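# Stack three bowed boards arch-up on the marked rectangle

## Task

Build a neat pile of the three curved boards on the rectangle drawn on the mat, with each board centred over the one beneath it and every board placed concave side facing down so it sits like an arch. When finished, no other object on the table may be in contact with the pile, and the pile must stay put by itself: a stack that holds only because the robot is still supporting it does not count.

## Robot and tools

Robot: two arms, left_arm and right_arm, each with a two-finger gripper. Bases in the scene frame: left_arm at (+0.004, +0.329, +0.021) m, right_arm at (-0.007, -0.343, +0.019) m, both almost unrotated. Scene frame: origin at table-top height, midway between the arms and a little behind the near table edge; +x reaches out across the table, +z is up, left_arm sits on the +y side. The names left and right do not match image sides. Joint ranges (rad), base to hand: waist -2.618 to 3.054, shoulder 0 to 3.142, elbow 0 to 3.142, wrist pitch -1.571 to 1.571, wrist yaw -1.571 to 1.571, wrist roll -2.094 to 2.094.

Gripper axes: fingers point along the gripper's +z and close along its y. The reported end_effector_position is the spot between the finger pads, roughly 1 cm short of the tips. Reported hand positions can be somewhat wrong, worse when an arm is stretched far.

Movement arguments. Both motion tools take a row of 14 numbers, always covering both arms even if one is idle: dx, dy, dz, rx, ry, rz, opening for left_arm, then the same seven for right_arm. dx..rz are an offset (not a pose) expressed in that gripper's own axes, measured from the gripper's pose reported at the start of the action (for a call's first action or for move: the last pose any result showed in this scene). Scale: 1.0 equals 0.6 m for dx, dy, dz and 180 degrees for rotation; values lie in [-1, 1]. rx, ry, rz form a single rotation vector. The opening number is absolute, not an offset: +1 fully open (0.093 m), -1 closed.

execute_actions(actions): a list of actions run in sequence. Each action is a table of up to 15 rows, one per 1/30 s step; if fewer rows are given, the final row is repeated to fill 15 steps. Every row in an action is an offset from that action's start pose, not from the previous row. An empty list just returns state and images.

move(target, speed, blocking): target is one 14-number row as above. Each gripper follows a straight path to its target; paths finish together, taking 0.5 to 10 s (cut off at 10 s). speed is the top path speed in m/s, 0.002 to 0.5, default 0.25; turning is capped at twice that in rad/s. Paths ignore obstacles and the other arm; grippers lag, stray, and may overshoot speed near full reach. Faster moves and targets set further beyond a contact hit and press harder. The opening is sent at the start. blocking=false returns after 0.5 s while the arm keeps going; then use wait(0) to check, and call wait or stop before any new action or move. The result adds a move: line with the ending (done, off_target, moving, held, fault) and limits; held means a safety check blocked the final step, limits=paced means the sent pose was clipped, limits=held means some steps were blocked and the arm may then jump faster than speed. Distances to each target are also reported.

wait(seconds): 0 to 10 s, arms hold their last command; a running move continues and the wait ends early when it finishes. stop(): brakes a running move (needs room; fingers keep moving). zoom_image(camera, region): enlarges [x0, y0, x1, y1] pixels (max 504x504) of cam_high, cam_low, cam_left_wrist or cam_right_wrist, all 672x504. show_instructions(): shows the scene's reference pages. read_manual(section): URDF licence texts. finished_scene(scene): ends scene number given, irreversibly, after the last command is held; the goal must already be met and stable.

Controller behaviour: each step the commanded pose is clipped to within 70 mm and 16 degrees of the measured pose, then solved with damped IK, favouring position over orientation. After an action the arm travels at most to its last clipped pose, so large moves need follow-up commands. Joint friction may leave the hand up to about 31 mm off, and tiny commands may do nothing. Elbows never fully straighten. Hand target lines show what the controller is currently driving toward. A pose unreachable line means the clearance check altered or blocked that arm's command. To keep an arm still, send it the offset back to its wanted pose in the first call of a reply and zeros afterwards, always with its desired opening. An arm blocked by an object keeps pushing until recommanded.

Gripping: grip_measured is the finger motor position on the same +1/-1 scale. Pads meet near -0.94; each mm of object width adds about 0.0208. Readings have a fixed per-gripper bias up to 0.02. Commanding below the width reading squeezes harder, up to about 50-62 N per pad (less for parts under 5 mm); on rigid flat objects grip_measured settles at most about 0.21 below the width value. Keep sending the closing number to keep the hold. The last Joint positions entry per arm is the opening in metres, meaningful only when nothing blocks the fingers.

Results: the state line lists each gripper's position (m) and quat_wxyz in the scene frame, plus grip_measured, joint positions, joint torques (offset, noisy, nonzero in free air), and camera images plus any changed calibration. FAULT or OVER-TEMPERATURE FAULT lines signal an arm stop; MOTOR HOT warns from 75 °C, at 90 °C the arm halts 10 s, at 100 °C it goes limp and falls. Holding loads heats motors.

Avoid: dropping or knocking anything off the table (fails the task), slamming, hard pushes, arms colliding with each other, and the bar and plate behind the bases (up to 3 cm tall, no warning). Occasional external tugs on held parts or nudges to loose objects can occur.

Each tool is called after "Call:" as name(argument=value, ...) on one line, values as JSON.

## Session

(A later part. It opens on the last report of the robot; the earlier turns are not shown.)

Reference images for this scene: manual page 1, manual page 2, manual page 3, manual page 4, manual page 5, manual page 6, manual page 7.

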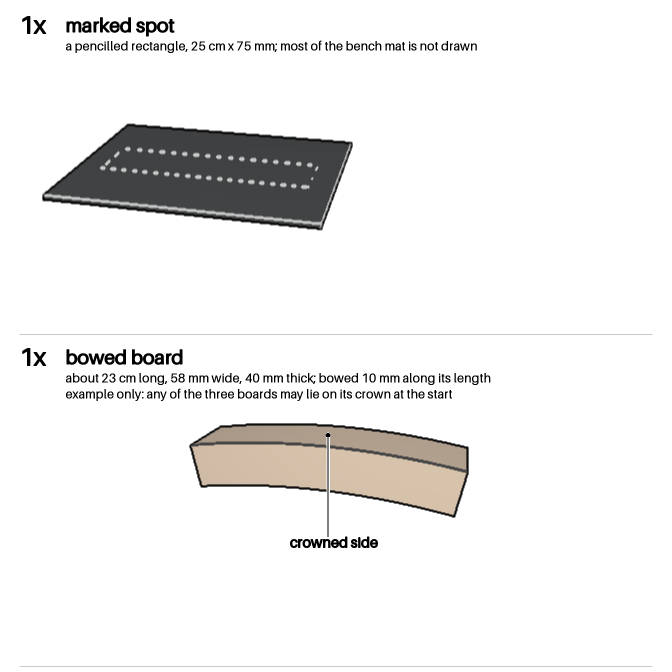

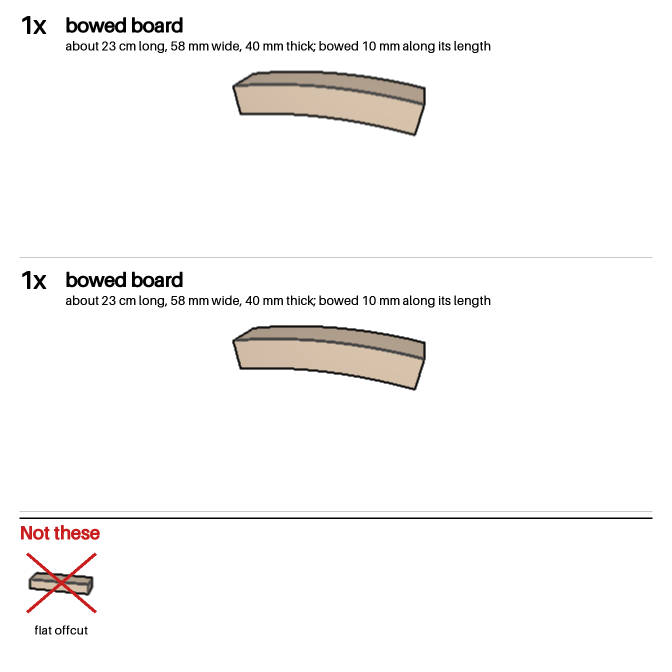

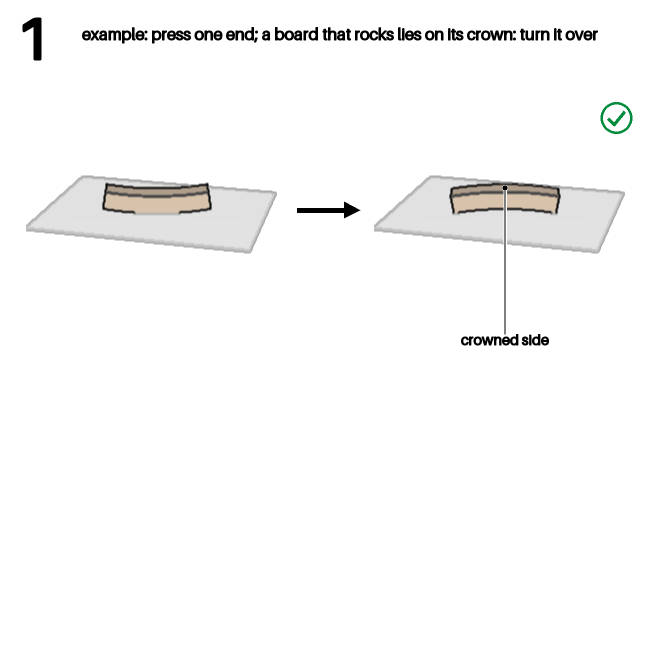

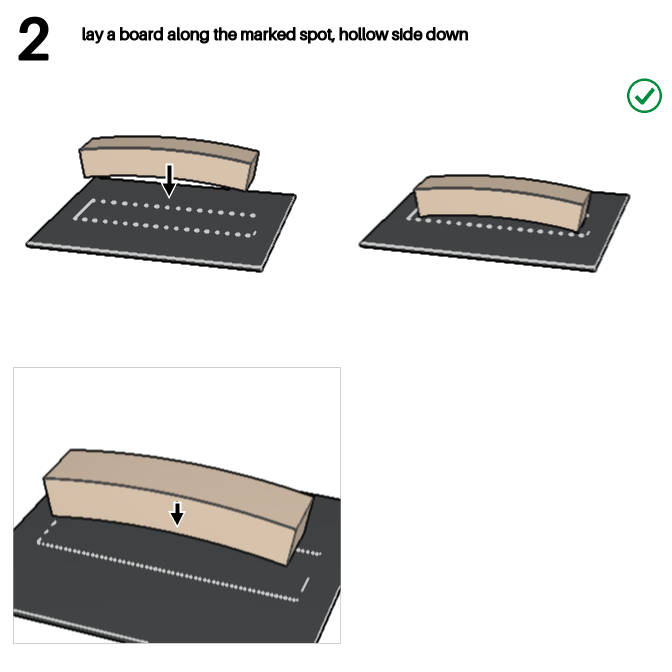

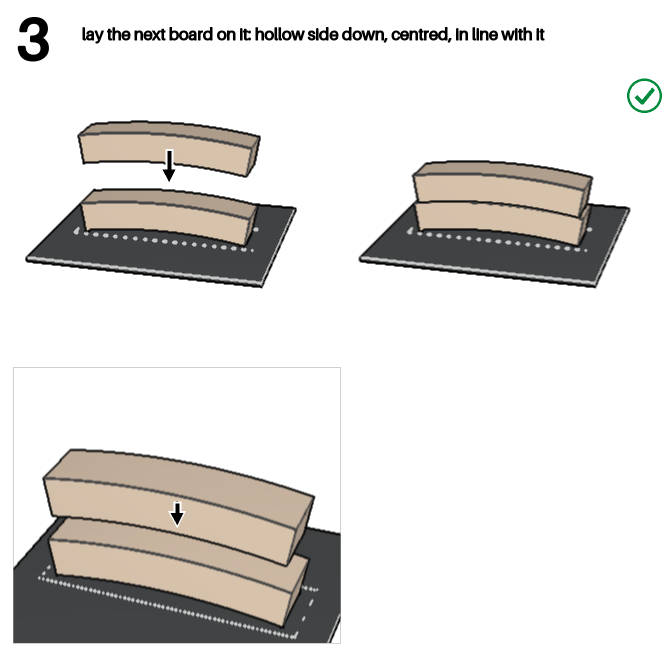

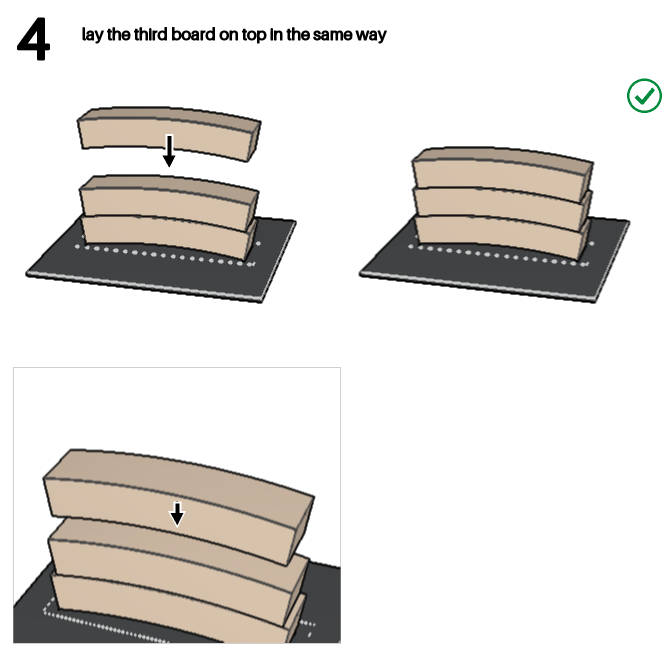

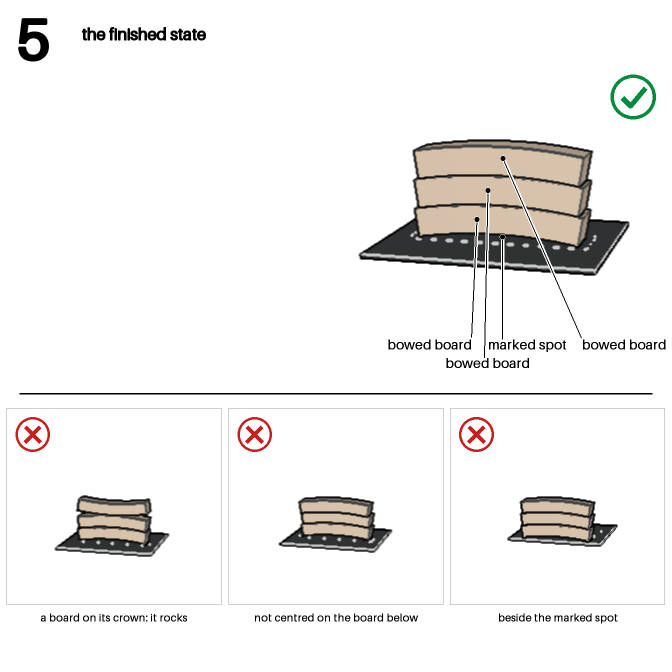

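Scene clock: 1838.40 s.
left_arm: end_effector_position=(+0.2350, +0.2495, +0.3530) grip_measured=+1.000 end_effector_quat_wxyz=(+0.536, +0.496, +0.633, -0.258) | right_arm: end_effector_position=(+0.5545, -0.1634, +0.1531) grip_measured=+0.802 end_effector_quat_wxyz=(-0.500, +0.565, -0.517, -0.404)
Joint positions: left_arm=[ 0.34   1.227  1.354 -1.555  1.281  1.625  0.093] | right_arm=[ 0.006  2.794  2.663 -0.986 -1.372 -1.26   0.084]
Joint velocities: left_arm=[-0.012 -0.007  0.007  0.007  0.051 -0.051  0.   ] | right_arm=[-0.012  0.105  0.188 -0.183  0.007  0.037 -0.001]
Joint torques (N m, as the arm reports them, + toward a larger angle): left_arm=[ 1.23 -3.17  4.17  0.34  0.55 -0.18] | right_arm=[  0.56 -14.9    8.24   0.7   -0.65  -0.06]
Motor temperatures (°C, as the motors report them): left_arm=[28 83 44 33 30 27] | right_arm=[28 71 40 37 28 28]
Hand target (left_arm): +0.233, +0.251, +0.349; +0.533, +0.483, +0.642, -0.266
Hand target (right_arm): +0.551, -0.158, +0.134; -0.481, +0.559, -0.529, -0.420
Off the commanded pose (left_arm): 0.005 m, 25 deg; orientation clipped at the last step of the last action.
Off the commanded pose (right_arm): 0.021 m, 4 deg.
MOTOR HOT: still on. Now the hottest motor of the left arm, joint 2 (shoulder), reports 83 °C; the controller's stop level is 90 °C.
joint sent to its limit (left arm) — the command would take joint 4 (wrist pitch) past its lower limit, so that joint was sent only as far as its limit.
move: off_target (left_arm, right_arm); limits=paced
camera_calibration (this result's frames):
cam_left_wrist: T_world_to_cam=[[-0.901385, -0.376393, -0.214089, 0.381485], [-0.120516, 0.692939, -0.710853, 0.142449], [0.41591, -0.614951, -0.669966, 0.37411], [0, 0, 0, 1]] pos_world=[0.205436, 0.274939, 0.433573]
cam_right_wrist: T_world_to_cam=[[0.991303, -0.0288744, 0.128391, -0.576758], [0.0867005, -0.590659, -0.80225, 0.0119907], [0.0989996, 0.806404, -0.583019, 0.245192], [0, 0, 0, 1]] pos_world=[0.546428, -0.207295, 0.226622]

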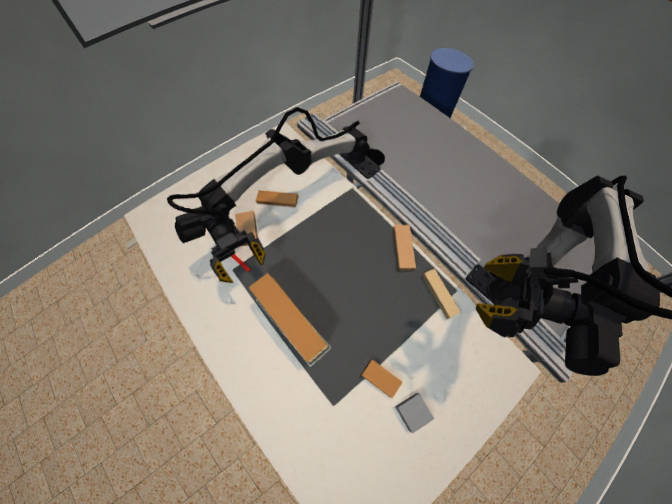

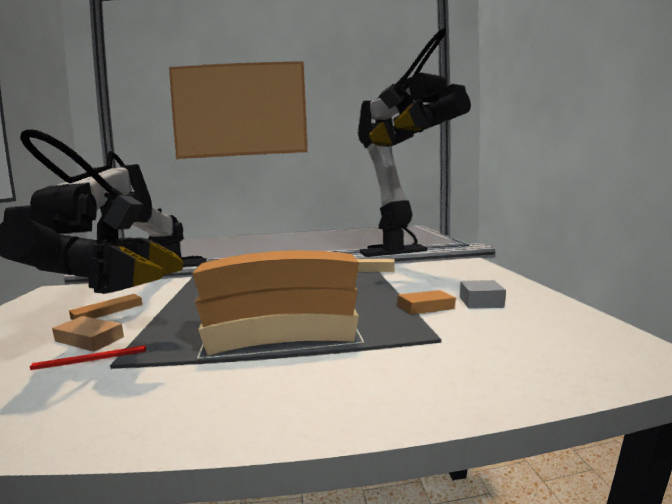

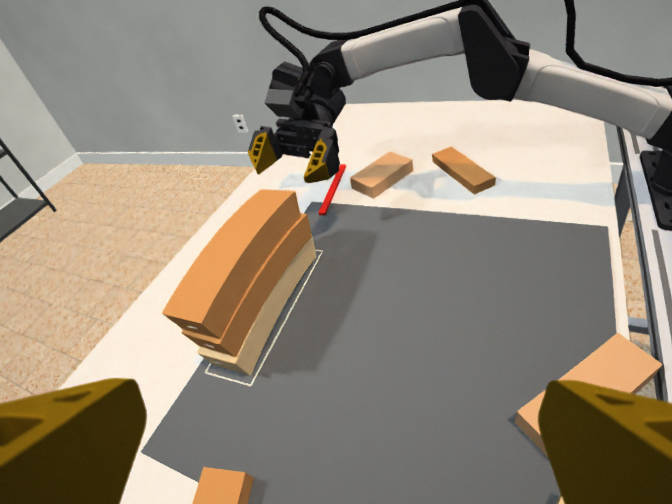

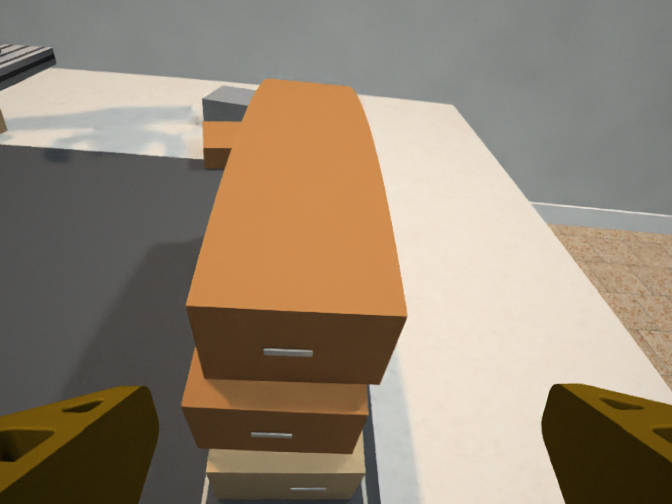

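Call:
move(target=[0,0,0,0,0,0,1,0.06,0.035,0.015,0,0,0.035,0.8], speed=0.08)

Scene clock: 1841.97 s.
left_arm: end_effector_position=(+0.2350, +0.2495, +0.3530) grip_measured=+1.000 end_effector_quat_wxyz=(+0.536, +0.495, +0.633, -0.259) | right_arm: end_effector_position=(+0.5412, -0.1635, +0.1157) grip_measured=+0.802 end_effector_quat_wxyz=(-0.478, +0.538, -0.546, -0.430)
Joint positions: left_arm=[ 0.34   1.227  1.354 -1.555  1.281  1.624  0.093] | right_arm=[ 0.006  2.686  2.304 -0.745 -1.372 -1.167  0.084]
Joint velocities: left_arm=[ 0.017  0.007 -0.027 -0.007 -0.007 -0.022  0.   ] | right_arm=[ 0.007 -0.042 -0.12   0.183 -0.037  0.066 -0.001]
Joint torques (N m, as the arm reports them, + toward a larger angle): left_arm=[-0.03 -2.64  5.54  0.42  0.52 -0.06] | right_arm=[  0.16 -17.74   5.44   0.95  -0.73   0.15]
Motor temperatures (°C, as the motors report them): left_arm=[28 80 44 33 30 27] | right_arm=[28 72 40 37 28 28]
Hand target (left_arm): +0.235, +0.249, +0.353; +0.536, +0.496, +0.633, -0.258
Hand target (right_arm): +0.540, -0.160, +0.113; -0.476, +0.537, -0.547, -0.432
Off the commanded pose (left_arm): 0.000 m, 0 deg.
Off the commanded pose (right_arm): 0.004 m, 0 deg.
MOTOR HOT: still on. Now the hottest motor of the left arm, joint 2 (shoulder), reports 80 °C; the controller's stop level is 90 °C.
move: done
camera_calibration (this result's frames):
cam_left_wrist: T_world_to_cam=[[-0.901496, -0.376933, -0.212666, 0.381144], [-0.121756, 0.692427, -0.711141, 0.142969], [0.415308, -0.615197, -0.670114, 0.374365], [0, 0, 0, 1]] pos_world=[0.20553, 0.274978, 0.433595]
cam_right_wrist: T_world_to_cam=[[0.998625, -0.0452749, 0.026435, -0.553614], [-0.00518647, -0.587061, -0.809526, 0.0342131], [0.0521702, 0.808276, -0.586488, 0.250883], [0, 0, 0, 1]] pos_world=[0.539941, -0.207763, 0.189471]

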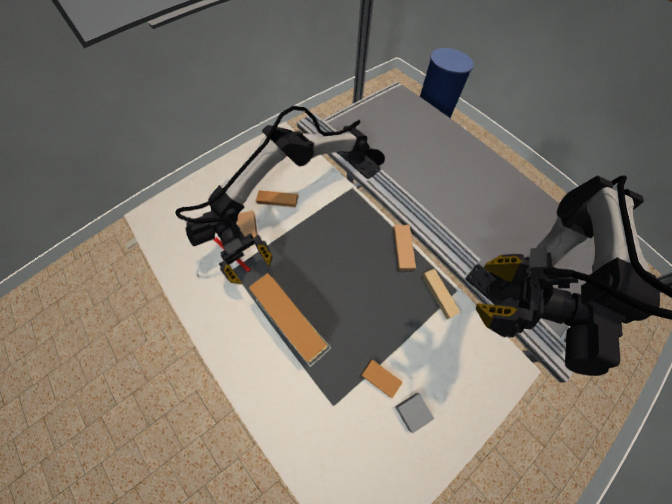

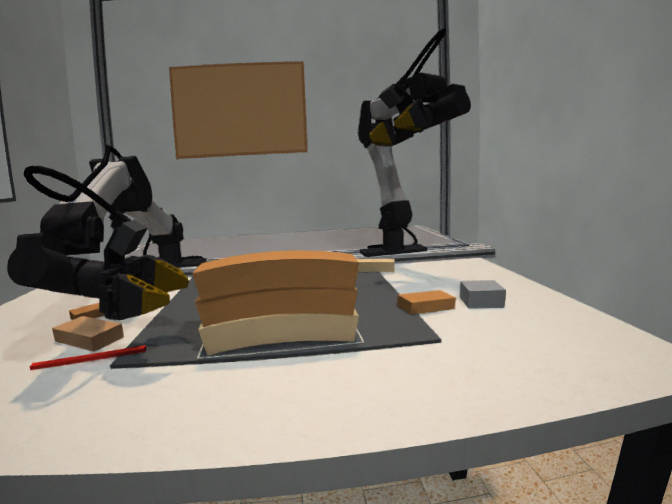

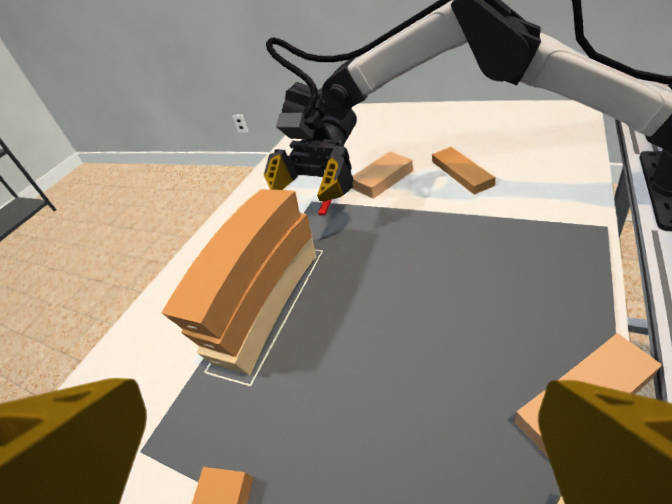

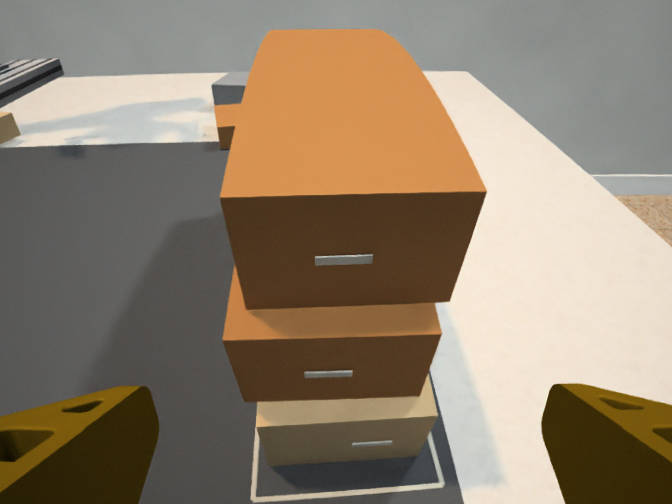

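Call:
move(target=[0,0,0,0,0,0,1,-0.035,0.007,0.128,0,0,0,0.8], speed=0.06)

Scene clock: 1846.33 s.
left_arm: end_effector_position=(+0.2350, +0.2495, +0.3530) grip_measured=+1.000 end_effector_quat_wxyz=(+0.536, +0.495, +0.633, -0.259) | right_arm: end_effector_position=(+0.5421, -0.0868, +0.1257) grip_measured=+0.802 end_effector_quat_wxyz=(-0.479, +0.541, -0.539, -0.433)
Joint positions: left_arm=[ 0.34   1.227  1.354 -1.555  1.281  1.624  0.093] | right_arm=[ 0.145  2.608  2.104 -0.176 -1.296 -0.716  0.084]
Joint velocities: left_arm=[ 0.017 -0.002 -0.002 -0.081  0.022  0.022  0.   ] | right_arm=[-0.017 -0.012 -0.032  0.11   0.007  0.139 -0.   ]
Joint torques (N m, as the arm reports them, + toward a larger angle): left_arm=[ 0.01 -2.55  5.64  0.43  0.54 -0.1 ] | right_arm=[  0.17 -18.43   5.82   1.44  -0.39  -0.03]
Motor temperatures (°C, as the motors report them): left_arm=[28 78 43 33 30 27] | right_arm=[28 73 40 37 28 28]
Hand target (left_arm): +0.235, +0.249, +0.353; +0.536, +0.495, +0.633, -0.259
Hand target (right_arm): +0.540, -0.084, +0.123; -0.477, +0.538, -0.545, -0.431
Off the commanded pose (left_arm): 0.000 m, 0 deg.
Off the commanded pose (right_arm): 0.004 m, 1 deg.
MOTOR HOT: still on. Now the hottest motor of the left arm, joint 2 (shoulder), reports 78 °C; the controller's stop level is 90 °C.
move: done
camera_calibration (this result's frames):
cam_left_wrist: T_world_to_cam=[[-0.901496, -0.376933, -0.212666, 0.381144], [-0.121756, 0.692427, -0.711141, 0.142969], [0.415308, -0.615197, -0.670114, 0.374365], [0, 0, 0, 1]] pos_world=[0.20553, 0.274978, 0.433595]
cam_right_wrist: T_world_to_cam=[[0.998861, -0.0339723, 0.0335005, -0.551303], [0.00755348, -0.580693, -0.814087, 0.0815579], [0.0471099, 0.813413, -0.579775, 0.197056], [0, 0, 0, 1]] pos_world=[0.540776, -0.131657, 0.199113]

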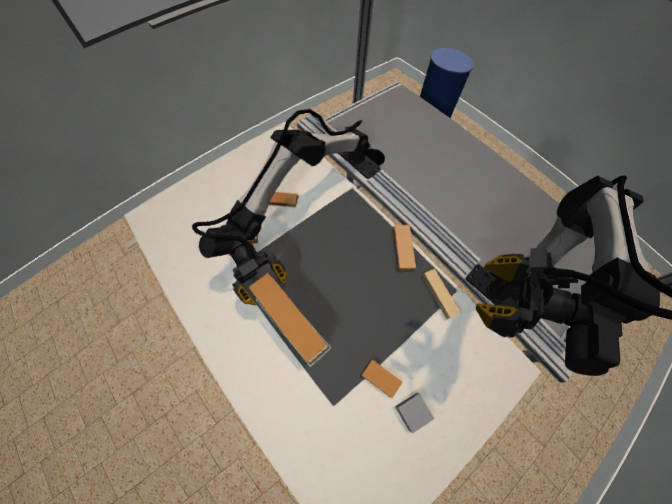

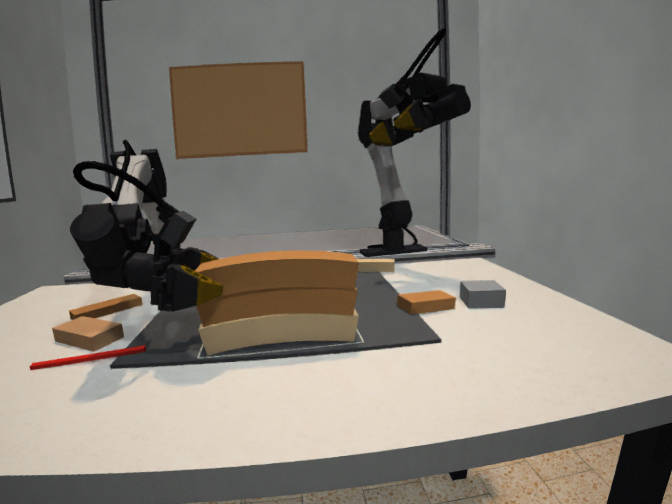

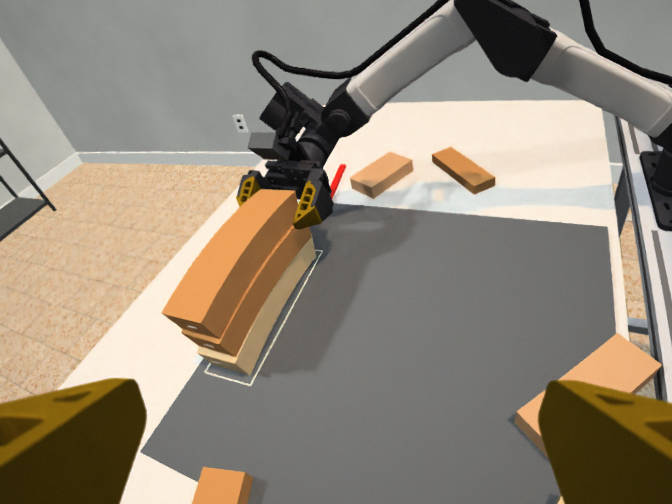

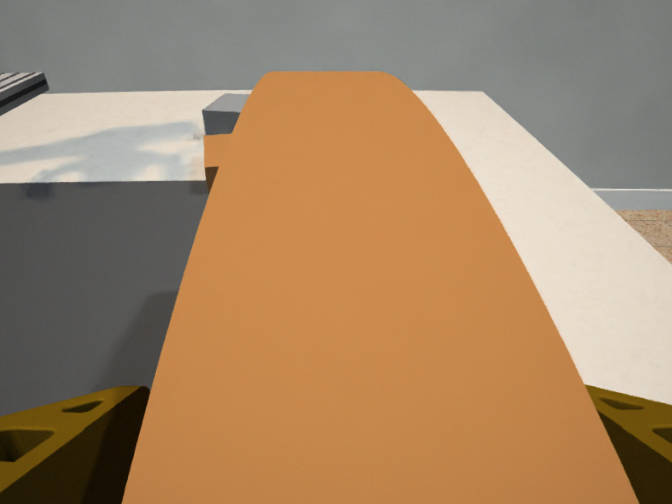

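At the seam. Squeeze, release, back out.

Call:
move(target=[0,0,0,0,0,0,1,0,0,0,0,0,0,-0.3])

Call:
move(target=[0,0,0,0,0,0,1,0,0,0,0,0,0,0.8])

Call:
move(target=[0,0,0,0,0,0,1,0.025,0,-0.125,0,0,0,0.8], speed=0.08)

Scene clock: 1848.93 s.
left_arm: end_effector_position=(+0.2350, +0.2495, +0.3530) grip_measured=+1.000 end_effector_quat_wxyz=(+0.536, +0.495, +0.633, -0.259) | right_arm: end_effector_position=(+0.5434, -0.0867, +0.1270) grip_measured=+0.162 end_effector_quat_wxyz=(-0.482, +0.540, -0.538, -0.431)
Joint positions: left_arm=[ 0.34   1.227  1.354 -1.555  1.281  1.624  0.093] | right_arm=[ 0.145  2.608  2.103 -0.159 -1.294 -0.706  0.053]
Joint velocities: left_arm=[ 0.002  0.002 -0.002  0.022  0.022  0.022  0.   ] | right_arm=[-0.002 -0.012 -0.007 -0.051 -0.037  0.051  0.001]
Joint torques (N m, as the arm reports them, + toward a larger angle): left_arm=[ 0.02 -2.51  5.56  0.45  0.55 -0.13] | right_arm=[ -0.2  -17.39   7.73   1.24  -0.6   -0.01]
Motor temperatures (°C, as the motors report them): left_arm=[28 76 43 33 30 27] | right_arm=[28 74 40 37 28 28]
Hand target (left_arm): +0.235, +0.249, +0.353; +0.536, +0.495, +0.633, -0.259
Hand target (right_arm): +0.542, -0.087, +0.126; -0.480, +0.540, -0.539, -0.433
Off the commanded pose (left_arm): 0.000 m, 0 deg.
Off the commanded pose (right_arm): 0.002 m, 0 deg.
MOTOR HOT: still on. Now the hottest motor of the left arm, joint 2 (shoulder), reports 76 °C; the controller's stop level is 90 °C.
move: done
camera_calibration (this result's frames):
cam_left_wrist: T_world_to_cam=[[-0.901496, -0.376933, -0.212666, 0.381144], [-0.121756, 0.692427, -0.711141, 0.142969], [0.415308, -0.615197, -0.670114, 0.374365], [0, 0, 0, 1]] pos_world=[0.20553, 0.274978, 0.433595]
cam_right_wrist: T_world_to_cam=[[0.99853, -0.0373794, 0.0392629, -0.553501], [0.0103801, -0.579032, -0.815239, 0.081458], [0.0532076, 0.814448, -0.577792, 0.19419], [0, 0, 0, 1]] pos_world=[0.541509, -0.131681, 0.200341]

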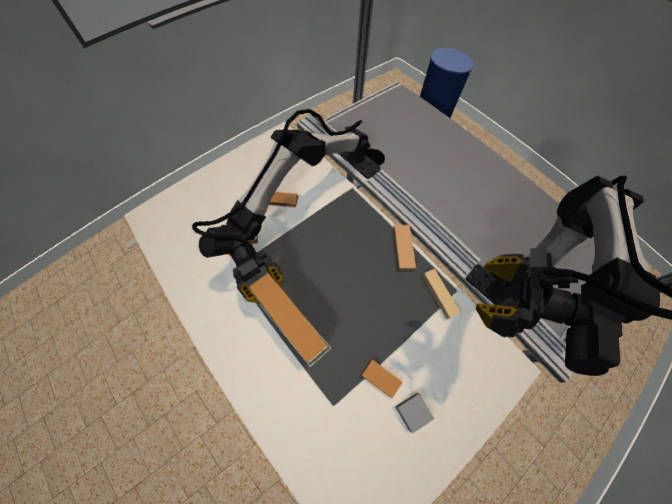

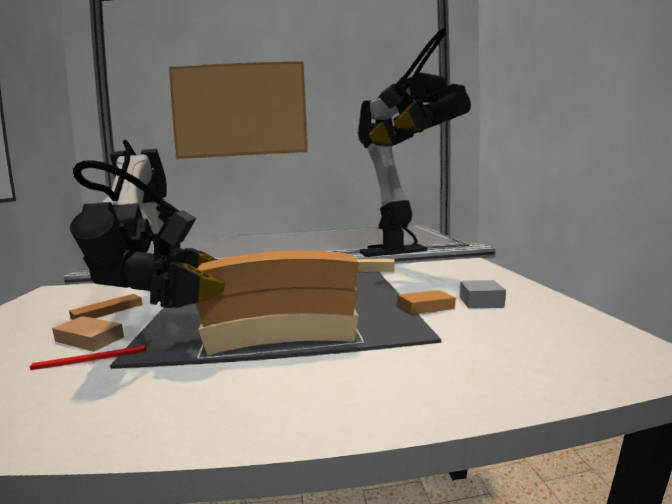

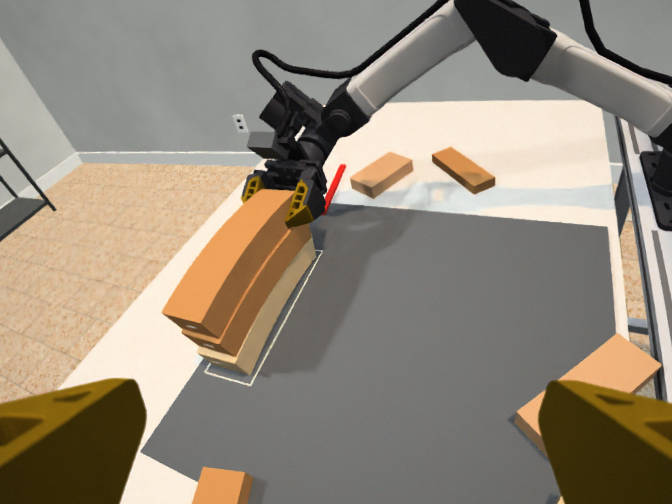

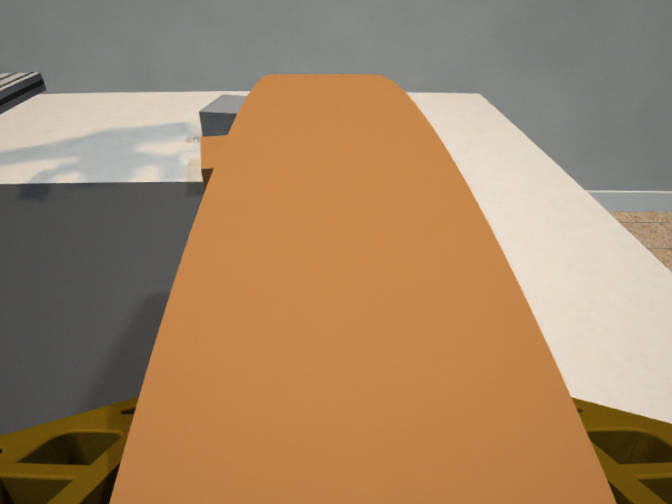

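Scene clock: 1849.43 s.
left_arm: end_effector_position=(+0.2350, +0.2495, +0.3530) grip_measured=+1.000 end_effector_quat_wxyz=(+0.536, +0.495, +0.633, -0.259) | right_arm: end_effector_position=(+0.5434, -0.0867, +0.1270) grip_measured=+0.798 end_effector_quat_wxyz=(-0.482, +0.540, -0.538, -0.431)
Joint positions: left_arm=[ 0.34   1.227  1.354 -1.555  1.281  1.624  0.093] | right_arm=[ 0.145  2.608  2.103 -0.159 -1.294 -0.706  0.083]
Joint velocities: left_arm=[ 0.002 -0.012  0.007 -0.007 -0.095  0.037  0.   ] | right_arm=[ 0.007 -0.007 -0.022 -0.037  0.022 -0.022 -0.001]
Joint torques (N m, as the arm reports them, + toward a larger angle): left_arm=[-0.09 -2.49  5.58  0.42  0.58 -0.1 ] | right_arm=[ -0.34 -17.05   7.55   1.34  -0.54   0.02]
Motor temperatures (°C, as the motors report them): left_arm=[28 76 43 33 30 27] | right_arm=[28 74 40 37 28 28]
Hand target (left_arm): +0.235, +0.249, +0.353; +0.536, +0.495, +0.633, -0.259
Hand target (right_arm): +0.543, -0.087, +0.127; -0.482, +0.540, -0.538, -0.431
Off the commanded pose (left_arm): 0.000 m, 0 deg.
Off the commanded pose (right_arm): 0.000 m, 0 deg.
MOTOR HOT: still on. Now the hottest motor of the left arm, joint 2 (shoulder), reports 76 °C; the controller's stop level is 90 °C.
move: done
camera_calibration (this result's frames):
cam_left_wrist: T_world_to_cam=[[-0.901496, -0.376933, -0.212666, 0.381144], [-0.121756, 0.692427, -0.711141, 0.142969], [0.415308, -0.615197, -0.670114, 0.374365], [0, 0, 0, 1]] pos_world=[0.20553, 0.274978, 0.433595]
cam_right_wrist: T_world_to_cam=[[0.99853, -0.0373794, 0.0392629, -0.553501], [0.0103801, -0.579032, -0.815239, 0.081458], [0.0532076, 0.814448, -0.577792, 0.19419], [0, 0, 0, 1]] pos_world=[0.541509, -0.131681, 0.200341]

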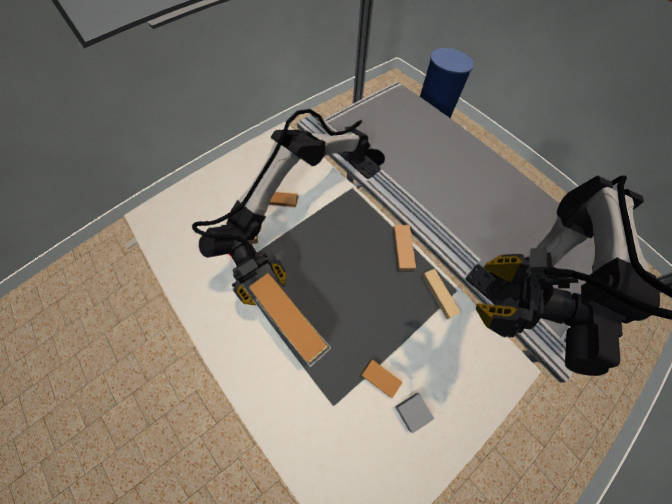

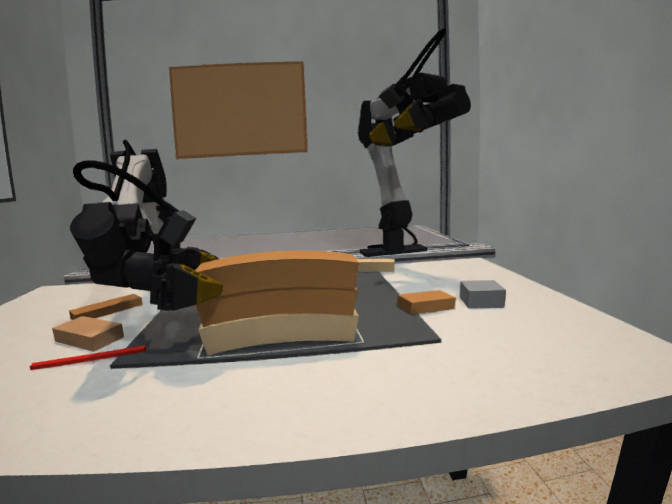

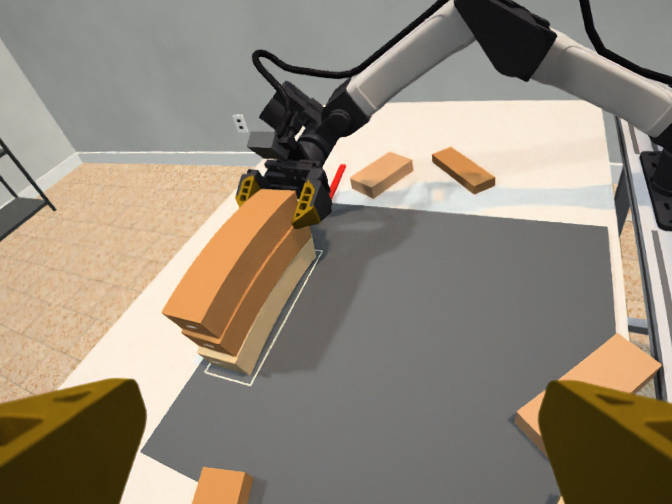

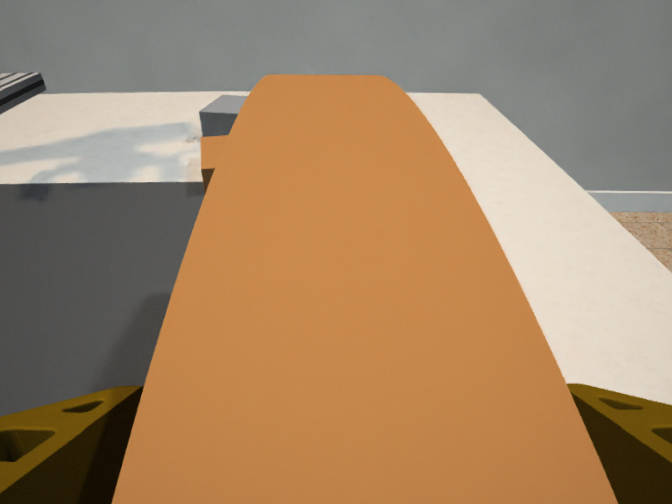

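Scene clock: 1851.10 s.
left_arm: end_effector_position=(+0.2350, +0.2495, +0.3530) grip_measured=+1.000 end_effector_quat_wxyz=(+0.536, +0.495, +0.633, -0.259) | right_arm: end_effector_position=(+0.5420, -0.1620, +0.1439) grip_measured=+0.798 end_effector_quat_wxyz=(-0.498, +0.549, -0.528, -0.414)
Joint positions: left_arm=[ 0.34   1.227  1.354 -1.555  1.281  1.624  0.093] | right_arm=[ 0.008  2.614  2.256 -0.666 -1.376 -1.13   0.083]
Joint velocities: left_arm=[ 0.007 -0.022 -0.007 -0.037 -0.007  0.022  0.   ] | right_arm=[-0.012  0.061  0.051 -0.095 -0.007 -0.095 -0.   ]
Joint torques (N m, as the arm reports them, + toward a larger angle): left_arm=[-0.02 -2.39  5.66  0.43  0.54 -0.13] | right_arm=[ -0.37 -14.23   8.31   0.81  -0.75  -0.06]
Motor temperatures (°C, as the motors report them): left_arm=[28 75 43 33 30 27] | right_arm=[28 75 40 37 28 28]
Hand target (left_arm): +0.235, +0.249, +0.353; +0.536, +0.495, +0.633, -0.259
Hand target (right_arm): +0.540, -0.163, +0.125; -0.484, +0.539, -0.539, -0.429
Off the commanded pose (left_arm): 0.000 m, 0 deg.
Off the commanded pose (right_arm): 0.020 m, 3 deg.
MOTOR HOT: a motor of the right arm reached 75 °C. Now the hottest motor of the right arm, joint 2 (shoulder), reports 75 °C. The controller's stop level is 90 °C. To cool a motor, set the load down, stop pushing, or move to a pose that needs little force.
MOTOR HOT: still on. Now the hottest motor of the left arm, joint 2 (shoulder), reports 75 °C; the controller's stop level is 90 °C.
move: off_target (right_arm)
camera_calibration (this result's frames):
cam_left_wrist: T_world_to_cam=[[-0.901496, -0.376933, -0.212666, 0.381144], [-0.121756, 0.692427, -0.711141, 0.142969], [0.415308, -0.615197, -0.670114, 0.374365], [0, 0, 0, 1]] pos_world=[0.20553, 0.274978, 0.433595]
cam_right_wrist: T_world_to_cam=[[0.994672, -0.0480963, 0.0911854, -0.562712], [0.0465007, -0.580099, -0.813218, 0.0316124], [0.0920093, 0.813125, -0.574771, 0.243733], [0, 0, 0, 1]] pos_world=[0.535818, -0.206911, 0.21711]

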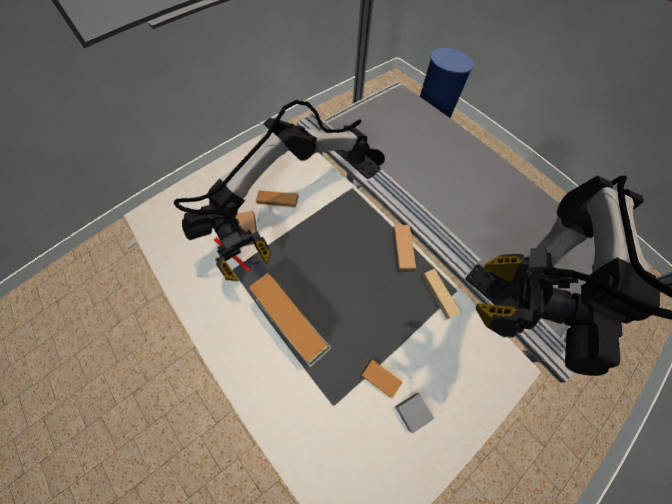

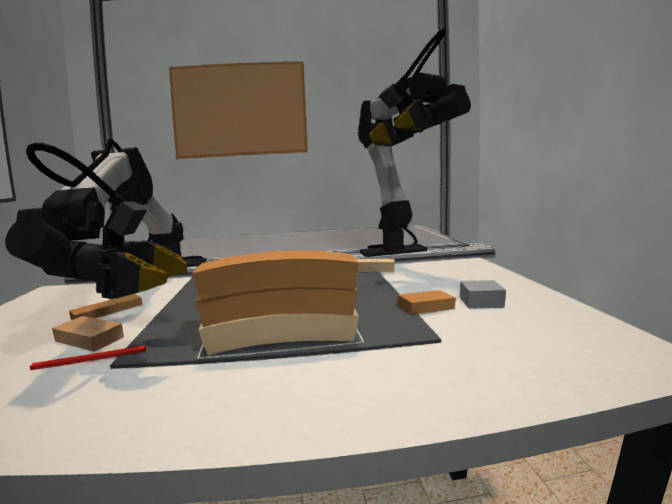

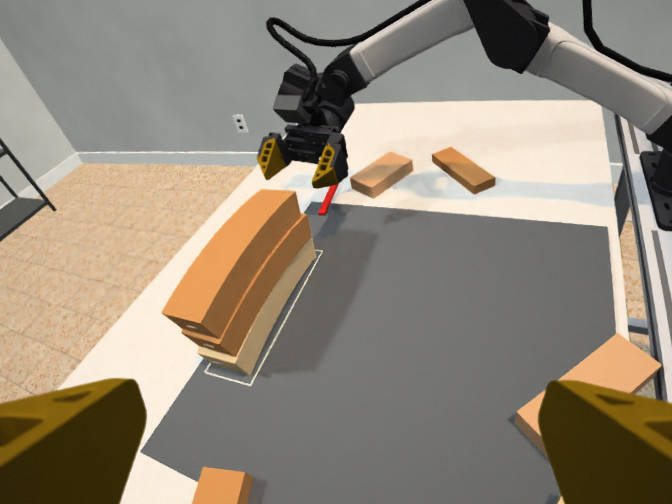

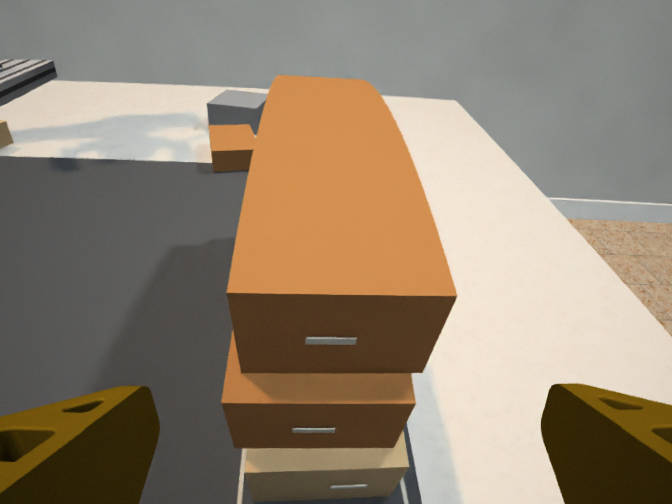

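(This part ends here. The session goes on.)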